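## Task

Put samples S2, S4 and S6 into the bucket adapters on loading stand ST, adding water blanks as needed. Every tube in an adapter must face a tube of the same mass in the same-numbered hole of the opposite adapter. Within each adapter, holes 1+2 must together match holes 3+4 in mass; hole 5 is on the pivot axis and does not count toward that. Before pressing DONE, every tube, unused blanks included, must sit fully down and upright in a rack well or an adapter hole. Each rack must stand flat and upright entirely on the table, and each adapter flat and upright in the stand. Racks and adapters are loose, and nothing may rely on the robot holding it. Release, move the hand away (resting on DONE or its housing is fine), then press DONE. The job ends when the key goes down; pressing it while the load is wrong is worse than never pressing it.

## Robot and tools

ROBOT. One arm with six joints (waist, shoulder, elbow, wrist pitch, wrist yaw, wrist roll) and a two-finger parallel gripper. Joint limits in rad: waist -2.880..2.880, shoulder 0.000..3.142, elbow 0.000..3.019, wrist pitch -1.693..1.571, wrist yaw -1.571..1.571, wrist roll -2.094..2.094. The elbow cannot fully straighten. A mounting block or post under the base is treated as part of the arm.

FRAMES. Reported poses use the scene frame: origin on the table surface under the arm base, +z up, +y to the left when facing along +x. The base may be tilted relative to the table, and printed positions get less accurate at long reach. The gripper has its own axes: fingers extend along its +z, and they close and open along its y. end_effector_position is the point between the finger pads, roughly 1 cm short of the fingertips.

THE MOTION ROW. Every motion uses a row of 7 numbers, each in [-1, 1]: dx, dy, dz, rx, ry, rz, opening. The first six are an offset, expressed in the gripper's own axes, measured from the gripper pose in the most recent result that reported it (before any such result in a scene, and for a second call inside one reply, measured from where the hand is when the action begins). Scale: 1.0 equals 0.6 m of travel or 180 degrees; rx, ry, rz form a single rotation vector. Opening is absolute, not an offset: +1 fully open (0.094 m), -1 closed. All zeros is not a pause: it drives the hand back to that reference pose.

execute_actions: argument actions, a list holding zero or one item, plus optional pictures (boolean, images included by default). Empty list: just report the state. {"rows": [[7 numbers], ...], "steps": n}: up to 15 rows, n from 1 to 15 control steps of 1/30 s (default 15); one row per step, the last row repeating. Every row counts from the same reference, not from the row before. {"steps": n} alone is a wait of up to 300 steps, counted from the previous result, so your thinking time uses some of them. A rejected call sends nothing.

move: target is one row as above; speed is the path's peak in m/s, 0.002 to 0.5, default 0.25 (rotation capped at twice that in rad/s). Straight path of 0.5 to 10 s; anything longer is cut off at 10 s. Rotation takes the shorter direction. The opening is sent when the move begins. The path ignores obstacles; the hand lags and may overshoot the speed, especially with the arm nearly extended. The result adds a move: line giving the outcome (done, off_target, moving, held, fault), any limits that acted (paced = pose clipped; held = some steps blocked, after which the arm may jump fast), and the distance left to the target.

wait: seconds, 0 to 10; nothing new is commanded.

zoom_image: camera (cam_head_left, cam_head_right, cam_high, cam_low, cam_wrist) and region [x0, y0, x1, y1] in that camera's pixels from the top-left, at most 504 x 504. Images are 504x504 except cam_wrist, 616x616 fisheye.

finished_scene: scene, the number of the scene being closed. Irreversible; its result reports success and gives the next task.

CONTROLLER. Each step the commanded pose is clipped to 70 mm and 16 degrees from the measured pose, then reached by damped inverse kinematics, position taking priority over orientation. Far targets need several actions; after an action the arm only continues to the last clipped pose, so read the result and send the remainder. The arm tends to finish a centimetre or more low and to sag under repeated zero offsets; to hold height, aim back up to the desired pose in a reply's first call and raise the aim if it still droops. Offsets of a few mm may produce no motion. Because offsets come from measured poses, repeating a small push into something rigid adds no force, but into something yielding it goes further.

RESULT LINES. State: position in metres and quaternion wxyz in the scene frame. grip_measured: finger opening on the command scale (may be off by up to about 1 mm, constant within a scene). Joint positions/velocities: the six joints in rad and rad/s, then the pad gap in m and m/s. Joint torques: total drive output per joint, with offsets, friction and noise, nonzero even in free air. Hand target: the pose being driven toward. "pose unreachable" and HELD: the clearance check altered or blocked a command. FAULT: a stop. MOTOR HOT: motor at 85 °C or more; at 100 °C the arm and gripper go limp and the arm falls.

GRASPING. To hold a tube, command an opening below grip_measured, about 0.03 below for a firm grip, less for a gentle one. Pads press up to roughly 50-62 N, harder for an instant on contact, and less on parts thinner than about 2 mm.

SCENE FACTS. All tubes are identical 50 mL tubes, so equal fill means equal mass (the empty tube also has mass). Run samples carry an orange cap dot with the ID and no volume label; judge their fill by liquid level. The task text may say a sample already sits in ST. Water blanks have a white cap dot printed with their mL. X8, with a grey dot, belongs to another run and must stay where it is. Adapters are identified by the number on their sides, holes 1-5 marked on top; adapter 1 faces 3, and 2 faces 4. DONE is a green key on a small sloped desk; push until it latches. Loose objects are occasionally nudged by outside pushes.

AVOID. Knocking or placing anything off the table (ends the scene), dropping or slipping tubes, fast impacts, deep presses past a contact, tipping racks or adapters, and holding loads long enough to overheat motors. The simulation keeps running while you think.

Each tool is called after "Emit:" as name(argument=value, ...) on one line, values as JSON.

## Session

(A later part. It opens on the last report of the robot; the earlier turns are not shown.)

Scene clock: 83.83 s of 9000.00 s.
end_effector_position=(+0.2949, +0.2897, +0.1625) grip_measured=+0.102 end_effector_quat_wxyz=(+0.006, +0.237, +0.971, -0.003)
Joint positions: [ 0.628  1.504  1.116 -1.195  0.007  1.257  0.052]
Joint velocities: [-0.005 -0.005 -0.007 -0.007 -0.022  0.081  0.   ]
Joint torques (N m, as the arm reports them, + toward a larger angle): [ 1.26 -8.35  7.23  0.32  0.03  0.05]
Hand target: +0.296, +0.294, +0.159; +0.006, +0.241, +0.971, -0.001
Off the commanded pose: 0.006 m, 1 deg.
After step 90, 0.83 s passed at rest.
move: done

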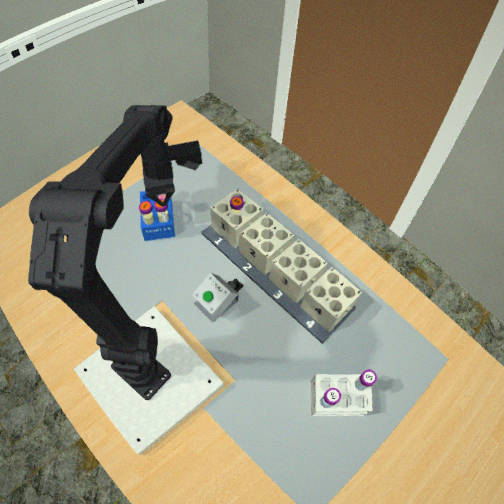

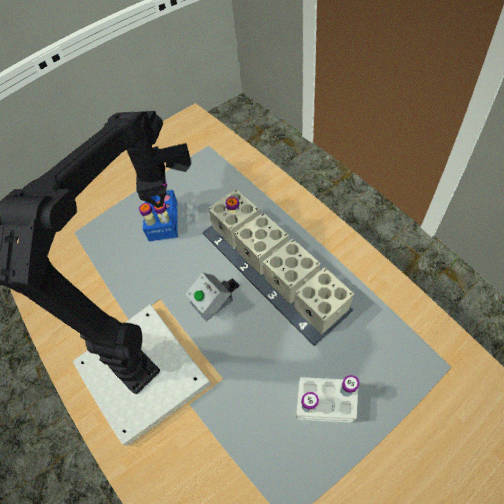

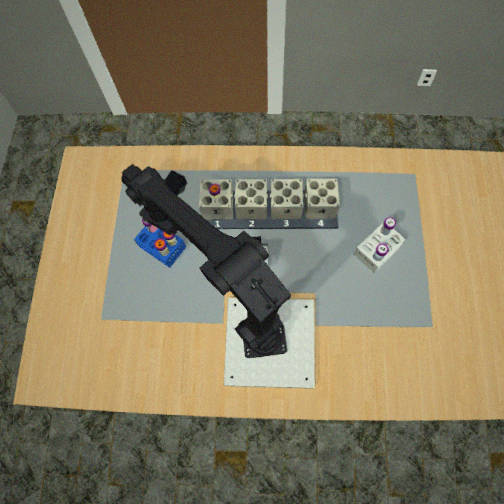

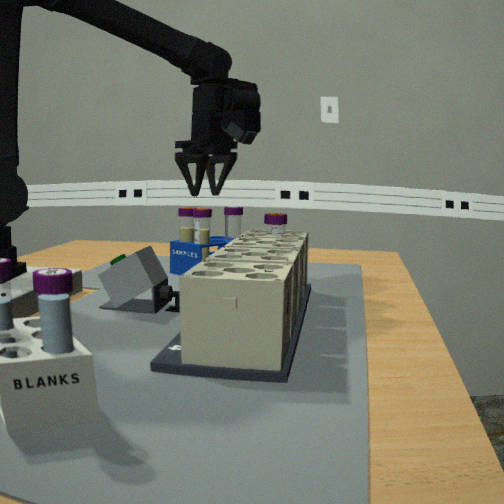

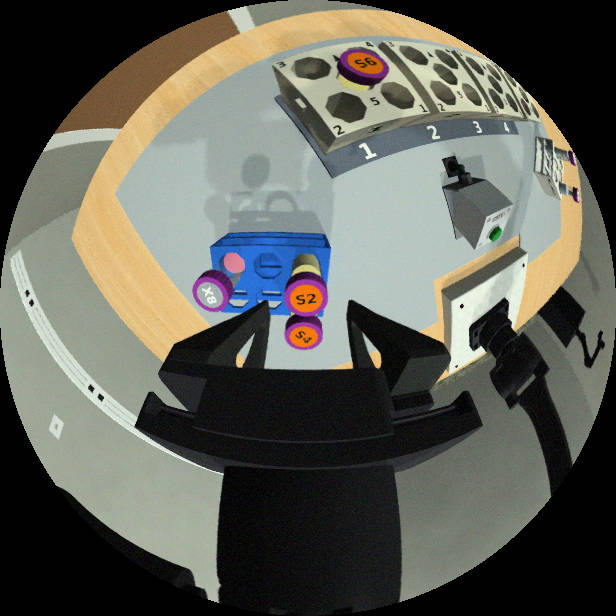

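Emit:
move(target=[0.006,0.003,0.082,0,0,0,0.1], speed=0.08)

Emit:
move(target=[0,0,0,0,0,0,-0.31])

Scene clock: 87.63 s of 9000.00 s.
end_effector_position=(+0.2925, +0.2874, +0.1160) grip_measured=+0.102 end_effector_quat_wxyz=(+0.004, +0.238, +0.971, -0.006)
Joint positions: [ 0.629  1.553  1.038 -1.073  0.007  1.26   0.052]
Joint velocities: [-0.015 -0.015 -0.002 -0.002  0.022 -0.066 -0.001]
Joint torques (N m, as the arm reports them, + toward a larger angle): [ 1.56 -8.47  6.95  0.31  0.11  0.02]
Hand target: +0.293, +0.293, +0.113; +0.006, +0.237, +0.971, -0.003
Off the commanded pose: 0.006 m, 0 deg.
move: done

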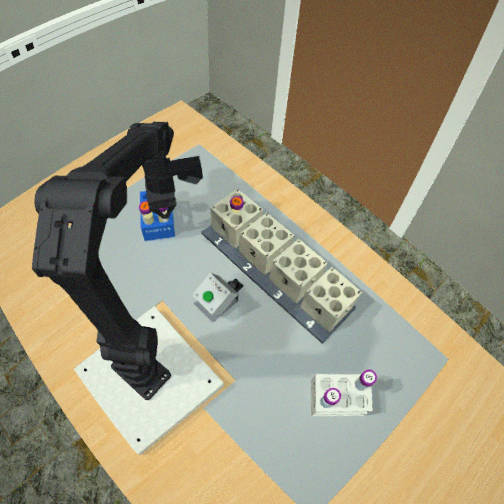

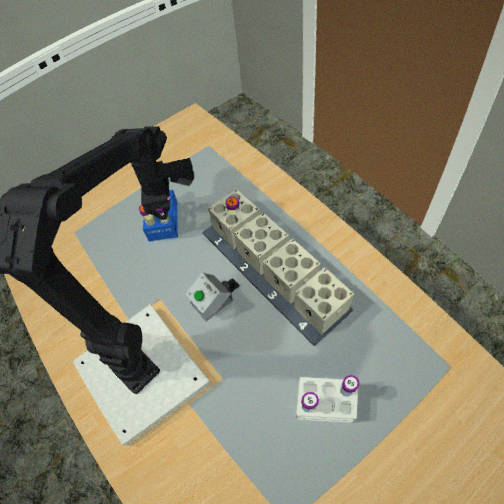

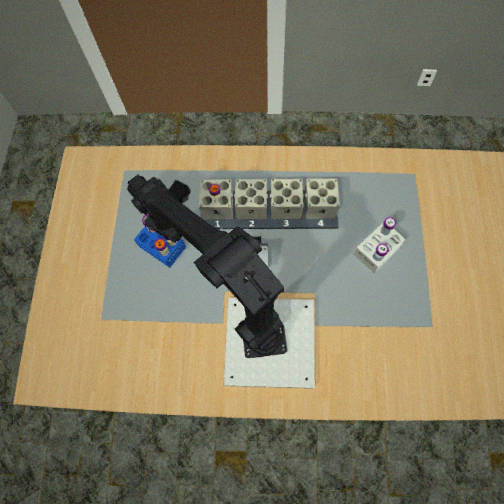

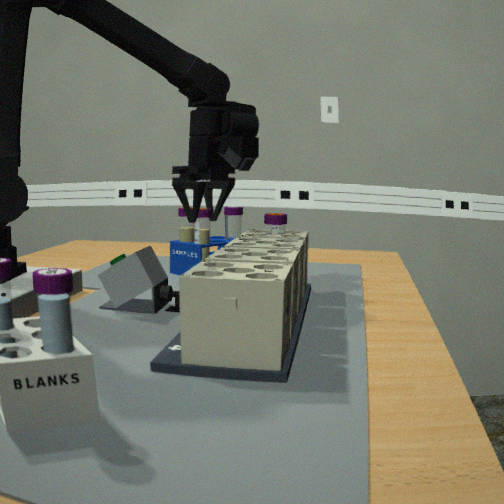

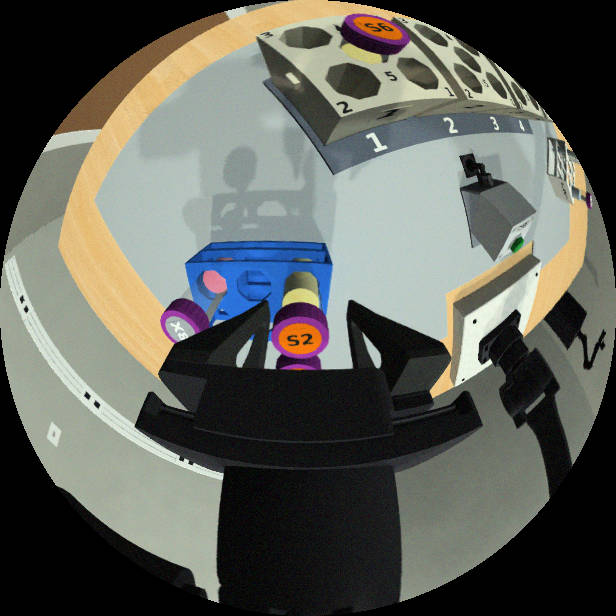

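Scene clock: 88.13 s of 9000.00 s.
end_effector_position=(+0.2924, +0.2872, +0.1159) grip_measured=-0.298 end_effector_quat_wxyz=(+0.004, +0.238, +0.971, -0.006)
Joint positions: [ 0.629  1.553  1.037 -1.073  0.007  1.26   0.033]
Joint velocities: [ 0.005 -0.005 -0.022 -0.017 -0.037  0.051  0.   ]
Joint torques (N m, as the arm reports them, + toward a larger angle): [ 0.91 -9.32  6.63 -0.17  0.12 -0.03]
Hand target: +0.292, +0.287, +0.116; +0.004, +0.238, +0.971, -0.006
Off the commanded pose: 0.000 m, 0 deg.
move: done

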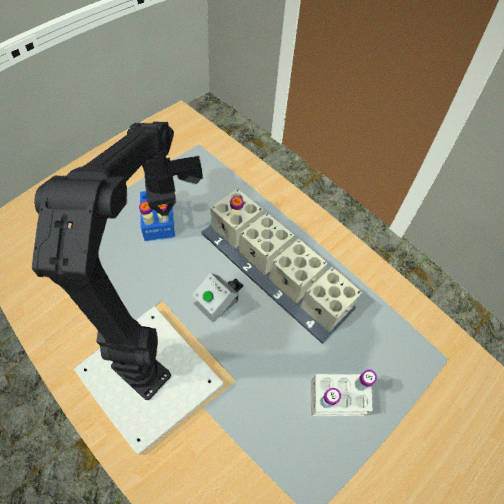

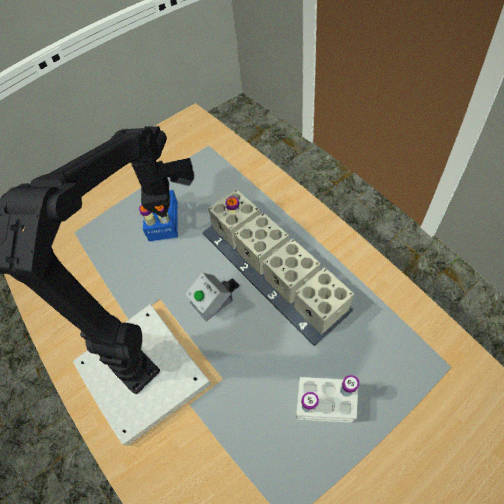

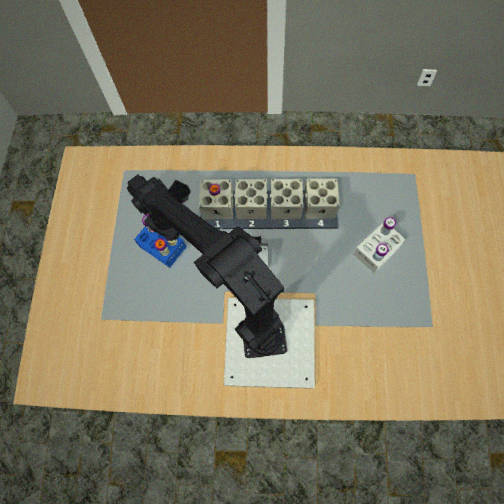

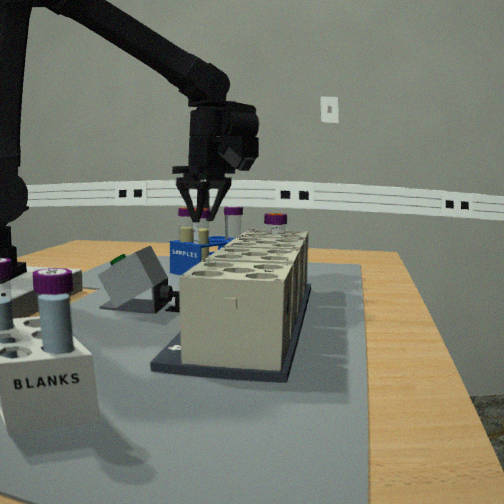

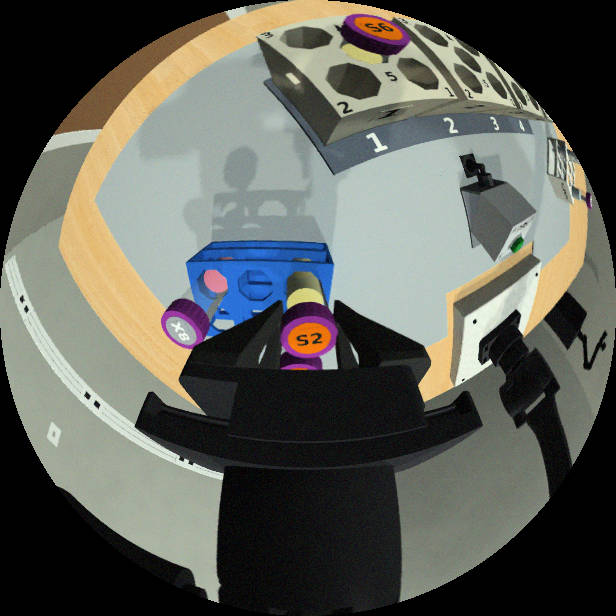

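Emit:
move(target=[0,0,0,0,0,0,-0.345])

Emit:
move(target=[0,0.01,-0.28,0,0,0,-0.345], speed=0.12)

Emit:
move(target=[-0.41,-0.19,-0.02,0,-0.015,-0.153,-0.345], speed=0.2)

Emit:
zoom_image(camera="cam_low", region=[200, 90, 360, 250])

Scene clock: 93.50 s of 9000.00 s.
end_effector_position=(+0.2924, +0.2872, +0.1159) grip_measured=-0.321 end_effector_quat_wxyz=(+0.004, +0.238, +0.971, -0.006)
Joint positions: [ 0.629  1.553  1.037 -1.073  0.007  1.26   0.032]
Joint velocities: [ 0.005  0.005 -0.007  0.002 -0.037 -0.051  0.   ]
Joint torques (N m, as the arm reports them, + toward a larger angle): [ 0.88 -9.28  6.62 -0.13  0.12 -0.03]
Hand target: +0.292, +0.287, +0.116; +0.004, +0.238, +0.971, -0.006
Off the commanded pose: 0.000 m, 0 deg.
After step 90, 1.67 s passed at rest.
move: done

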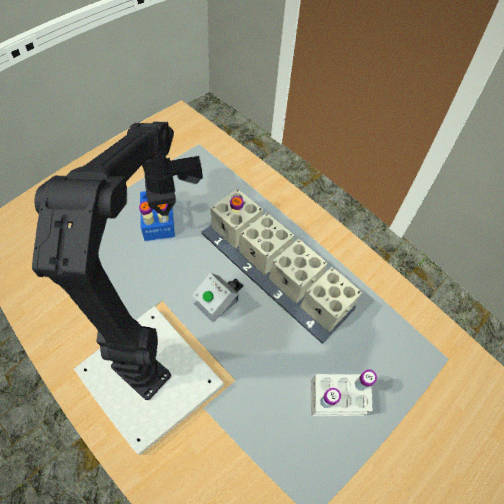

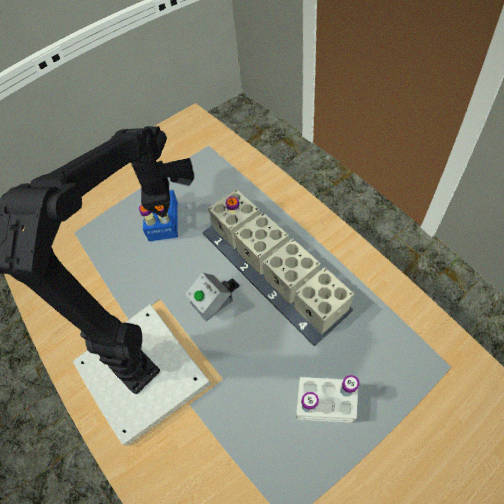

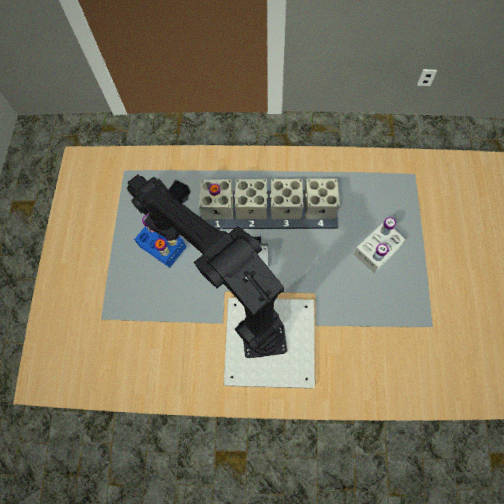

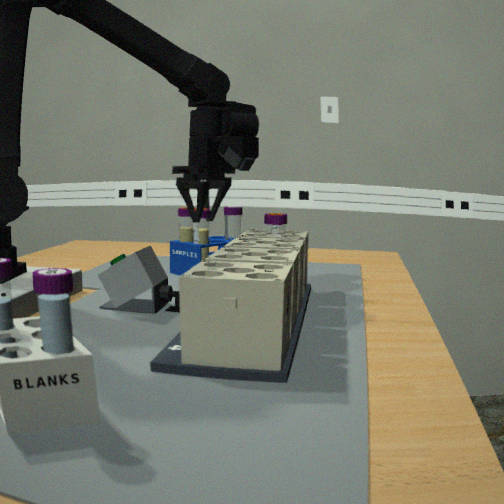

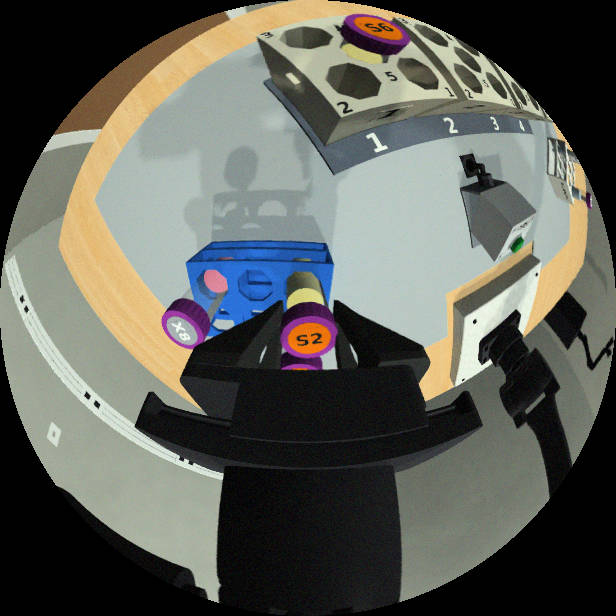

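Scene clock: 95.30 s of 9000.00 s.
end_effector_position=(+0.2892, +0.2859, +0.2607) grip_measured=-0.321 end_effector_quat_wxyz=(-0.009, +0.237, +0.971, -0.027)
Joint positions: [ 0.63   1.46   1.334 -1.513  0.007  1.26   0.032]
Joint velocities: [ 0.005  0.005 -0.002  0.007 -0.007  0.022  0.001]
Joint torques (N m, as the arm reports them, + toward a larger angle): [  1.54 -10.25  10.67  -0.6    0.1    0.04]
Hand target: +0.292, +0.294, +0.284; +0.004, +0.238, +0.971, -0.006
Off the commanded pose: 0.025 m, 3 deg.
move: off_target

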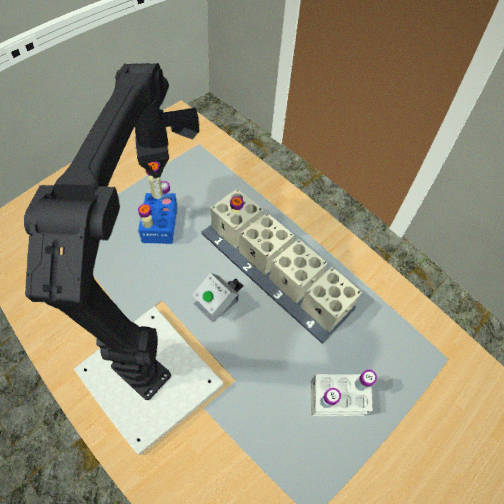

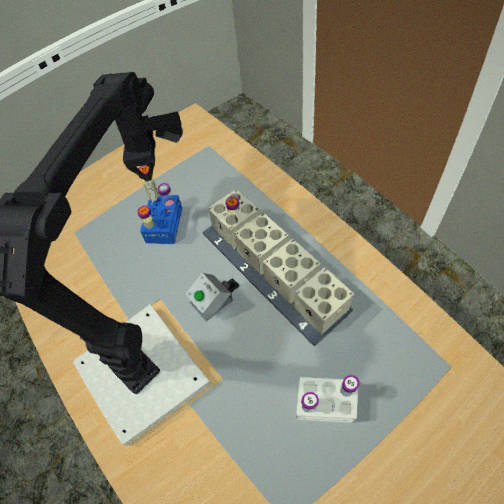

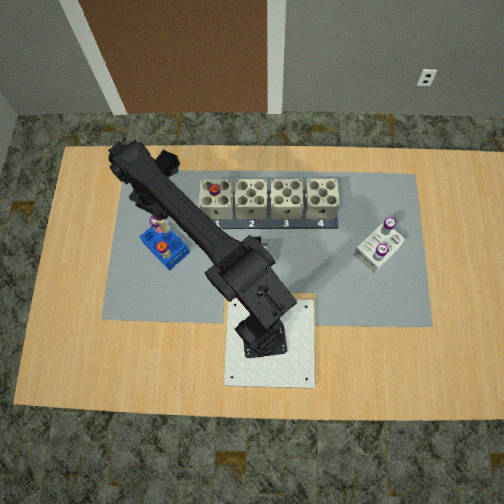

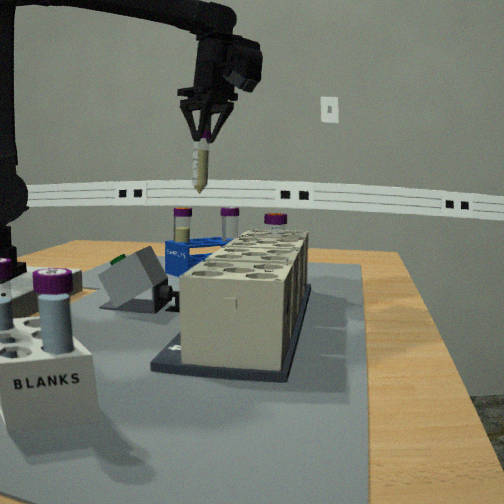

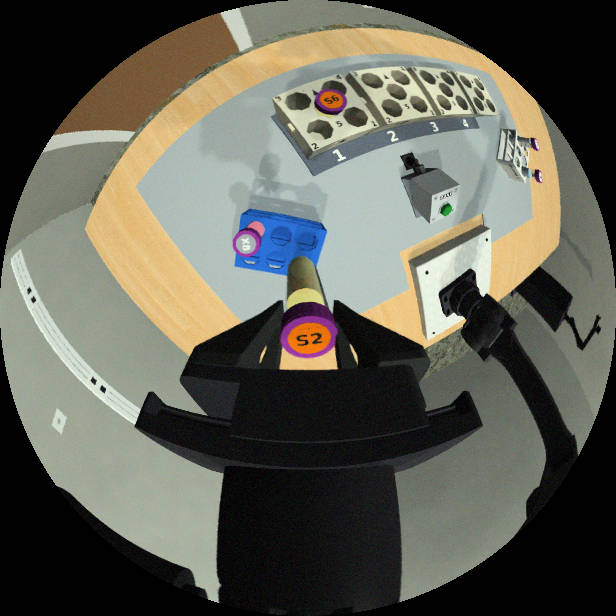

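Scene clock: 97.30 s of 9000.00 s.
end_effector_position=(+0.4370, +0.0645, +0.2650) grip_measured=-0.321 end_effector_quat_wxyz=(-0.013, +0.007, +0.999, -0.034)
Joint positions: [ 0.024  1.538  1.43  -1.513  0.065  0.189  0.032]
Joint velocities: [-0.005  0.005  0.002 -0.007 -0.081  0.007 -0.   ]
Joint torques (N m, as the arm reports them, + toward a larger angle): [ 1.41 -9.68 11.3  -0.02 -0.01 -0.12]
Hand target: +0.452, +0.070, +0.279; +0.008, -0.001, +1.000, -0.029
Off the commanded pose: 0.024 m, 3 deg.
move: off_target

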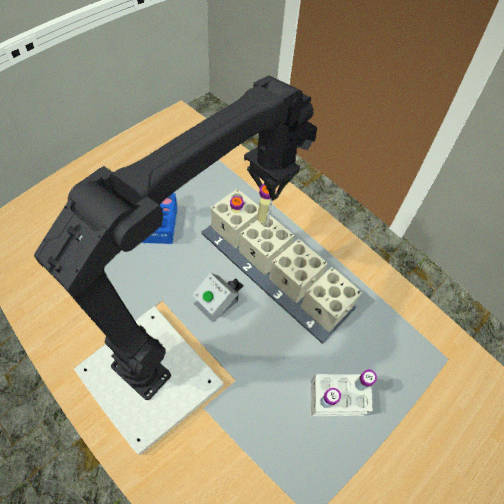

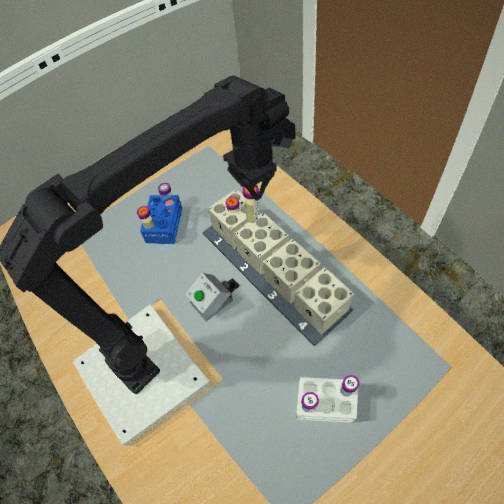

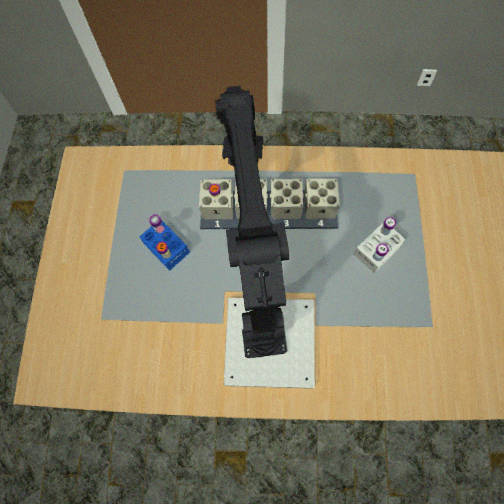

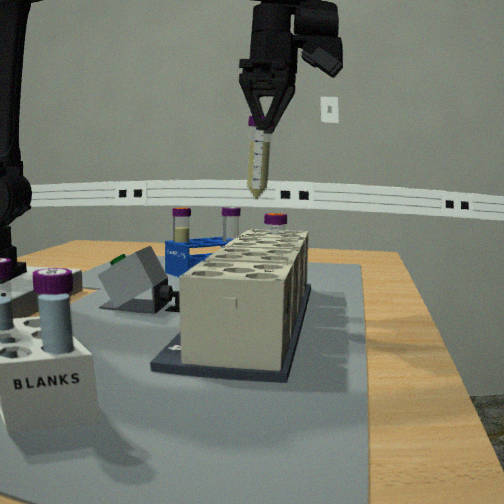

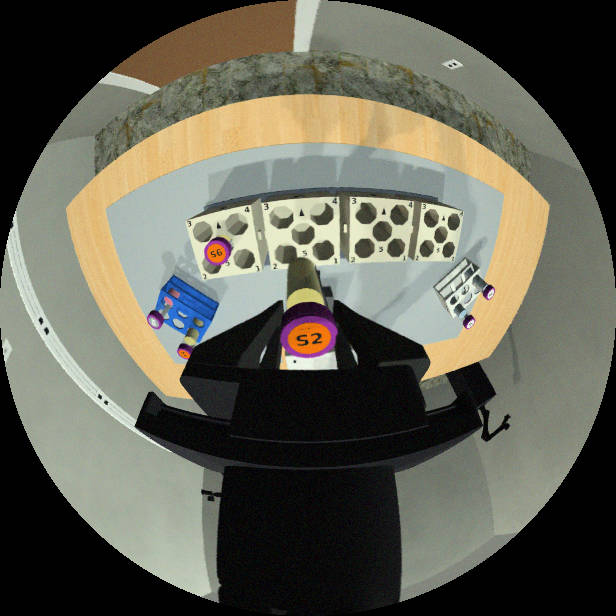

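Region (200, 90, 360, 250) of cam_low's 504x504 image, scaled by 3.150, with more detail than that image has.

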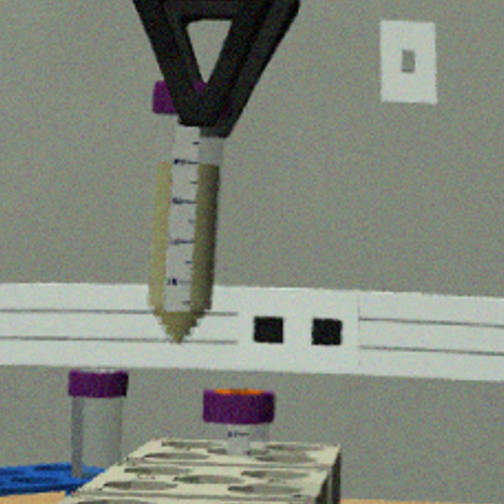

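Emit:
move(target=[-0.036,0.006,0.085,-0.014,-0.016,0,-0.345], speed=0.08)

Emit:
zoom_image(camera="cam_low", region=[200, 130, 360, 290])

Scene clock: 107.97 s of 9000.00 s.
end_effector_position=(+0.4517, +0.0653, +0.2147) grip_measured=-0.321 end_effector_quat_wxyz=(+0.008, +0.008, +1.000, -0.015)
Joint positions: [ 0.009  1.567  1.33  -1.337  0.035  0.174  0.032]
Joint velocities: [-0.005 -0.005  0.002 -0.002  0.022  0.051  0.001]
Joint torques (N m, as the arm reports them, + toward a larger angle): [  0.52 -10.     8.     0.39  -0.04  -0.12]
Hand target: +0.458, +0.064, +0.213; +0.013, +0.006, +1.000, -0.013
Off the commanded pose: 0.006 m, 1 deg.
After step 90, 6.60 s passed at rest.
move: done

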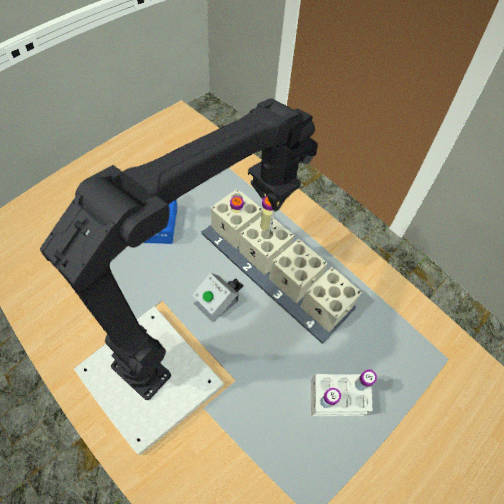

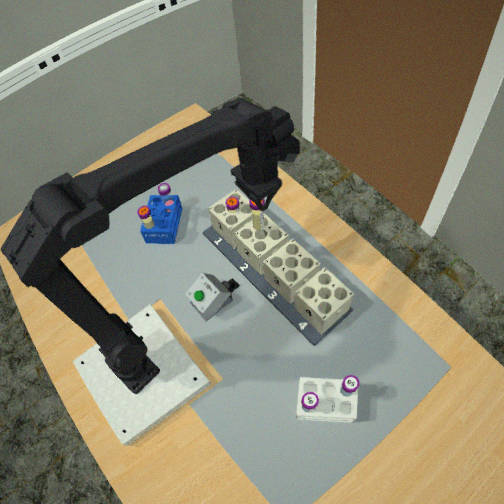

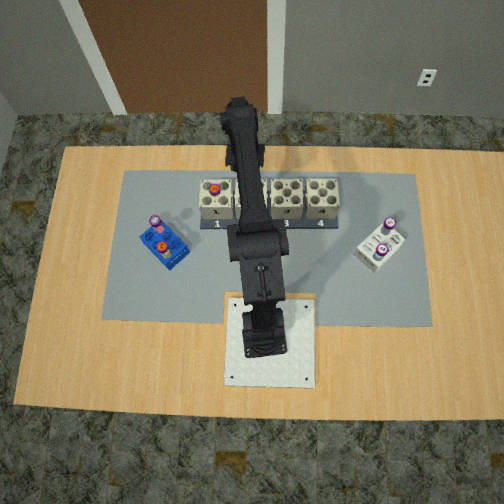

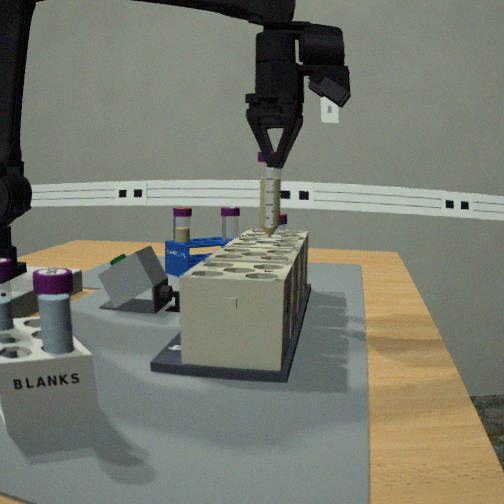

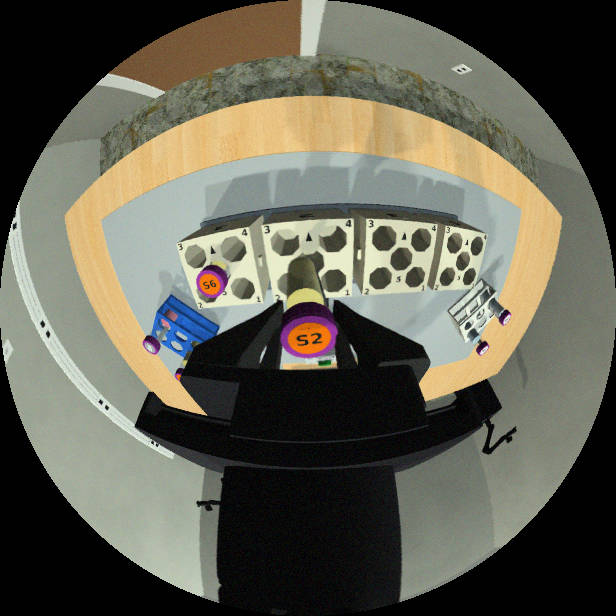

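Region (200, 130, 360, 290) of cam_low's 504x504 image, scaled by 3.150, with more detail than that image has.

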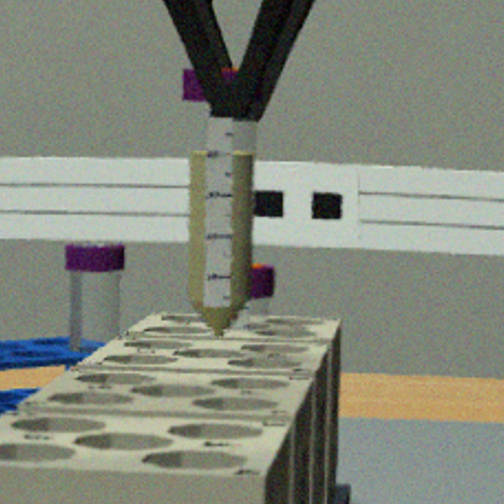

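Emit:
move(target=[-0.006,-0.016,0.004,0,0,0,-0.345], speed=0.04)

Emit:
move(target=[-0.006,0,0.045,0,0,0,-0.345], speed=0.04)

Scene clock: 111.10 s of 9000.00 s.
end_effector_position=(+0.4514, +0.0573, +0.2131) grip_measured=-0.321 end_effector_quat_wxyz=(+0.006, +0.010, +1.000, -0.016)
Joint positions: [-0.009  1.567  1.325 -1.337  0.035  0.162  0.032]
Joint velocities: [-0.015  0.015 -0.007  0.007 -0.081 -0.007 -0.   ]
Joint torques (N m, as the arm reports them, + toward a larger angle): [  0.43 -10.16   7.85   0.12   0.07  -0.12]
Hand target: +0.455, +0.056, +0.213; +0.008, +0.007, +1.000, -0.015
Off the commanded pose: 0.004 m, 0 deg.
move: done

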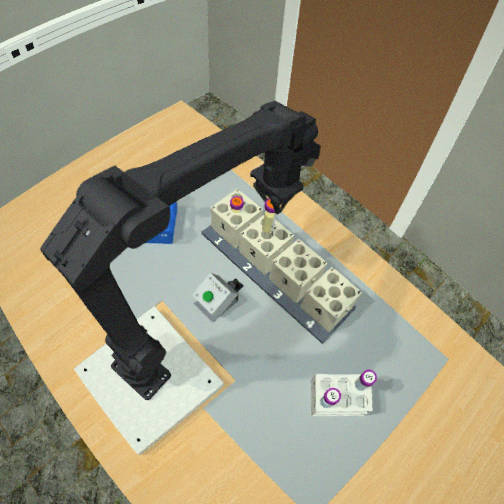

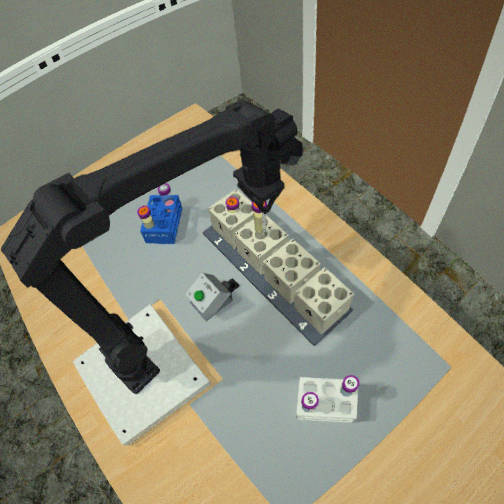

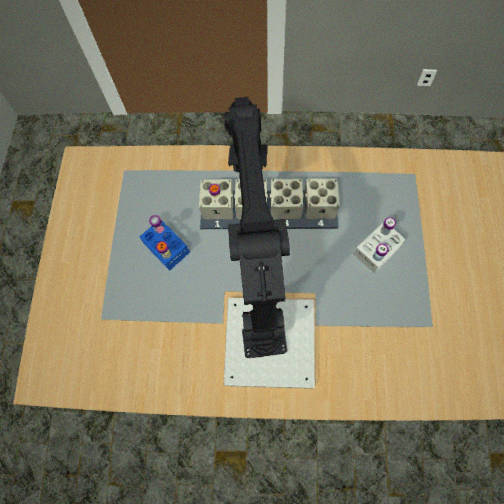

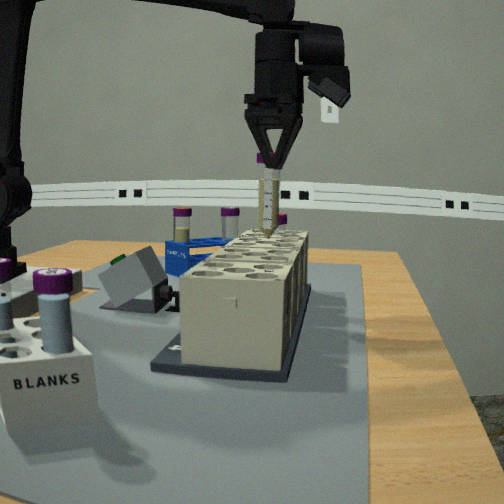

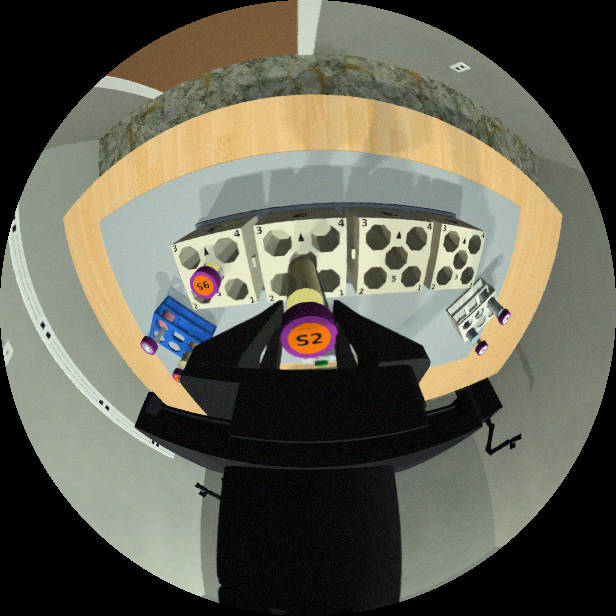

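Scene clock: 112.10 s of 9000.00 s.
end_effector_position=(+0.4503, +0.0568, +0.1910) grip_measured=-0.321 end_effector_quat_wxyz=(+0.004, +0.010, +1.000, -0.017)
Joint positions: [-0.009  1.58   1.281 -1.282  0.037  0.162  0.032]
Joint velocities: [-0.015  0.005  0.007 -0.012  0.037  0.007 -0.001]
Joint torques (N m, as the arm reports them, + toward a larger angle): [ 0.73 -9.7   7.61  0.4   0.01 -0.07]
Hand target: +0.455, +0.056, +0.186; +0.006, +0.010, +1.000, -0.016
Off the commanded pose: 0.007 m, 0 deg.
move: done

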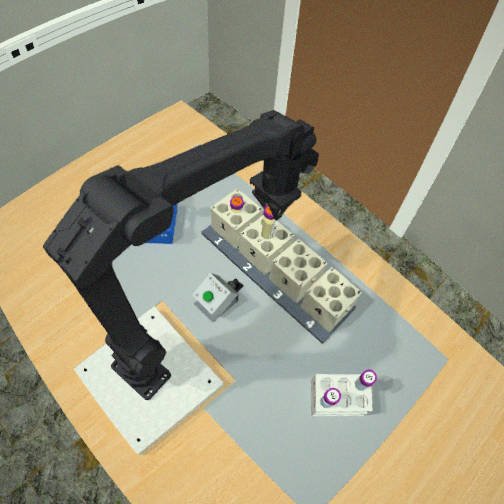

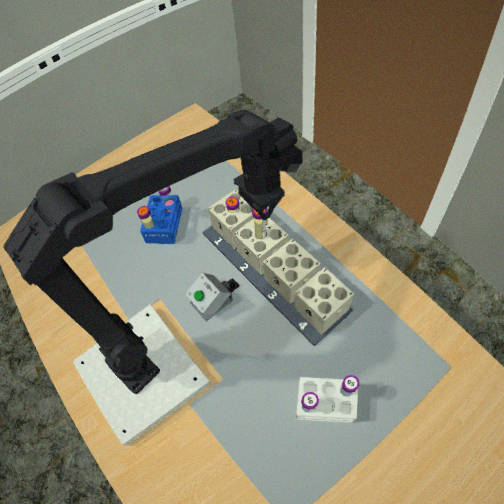

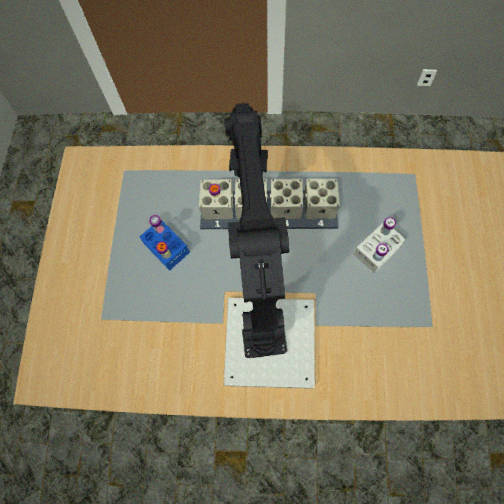

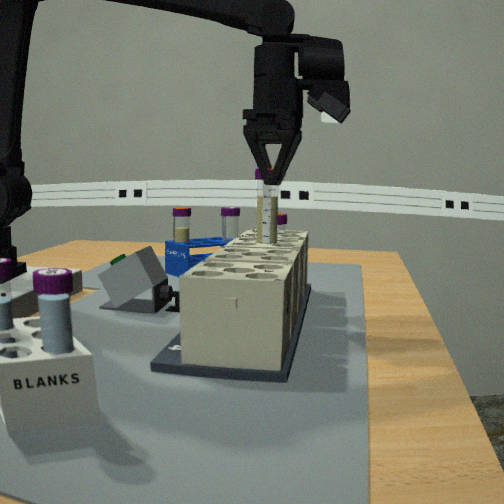

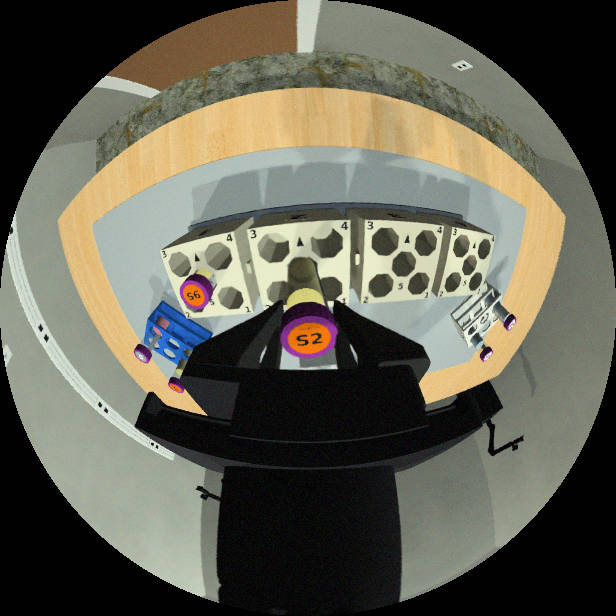

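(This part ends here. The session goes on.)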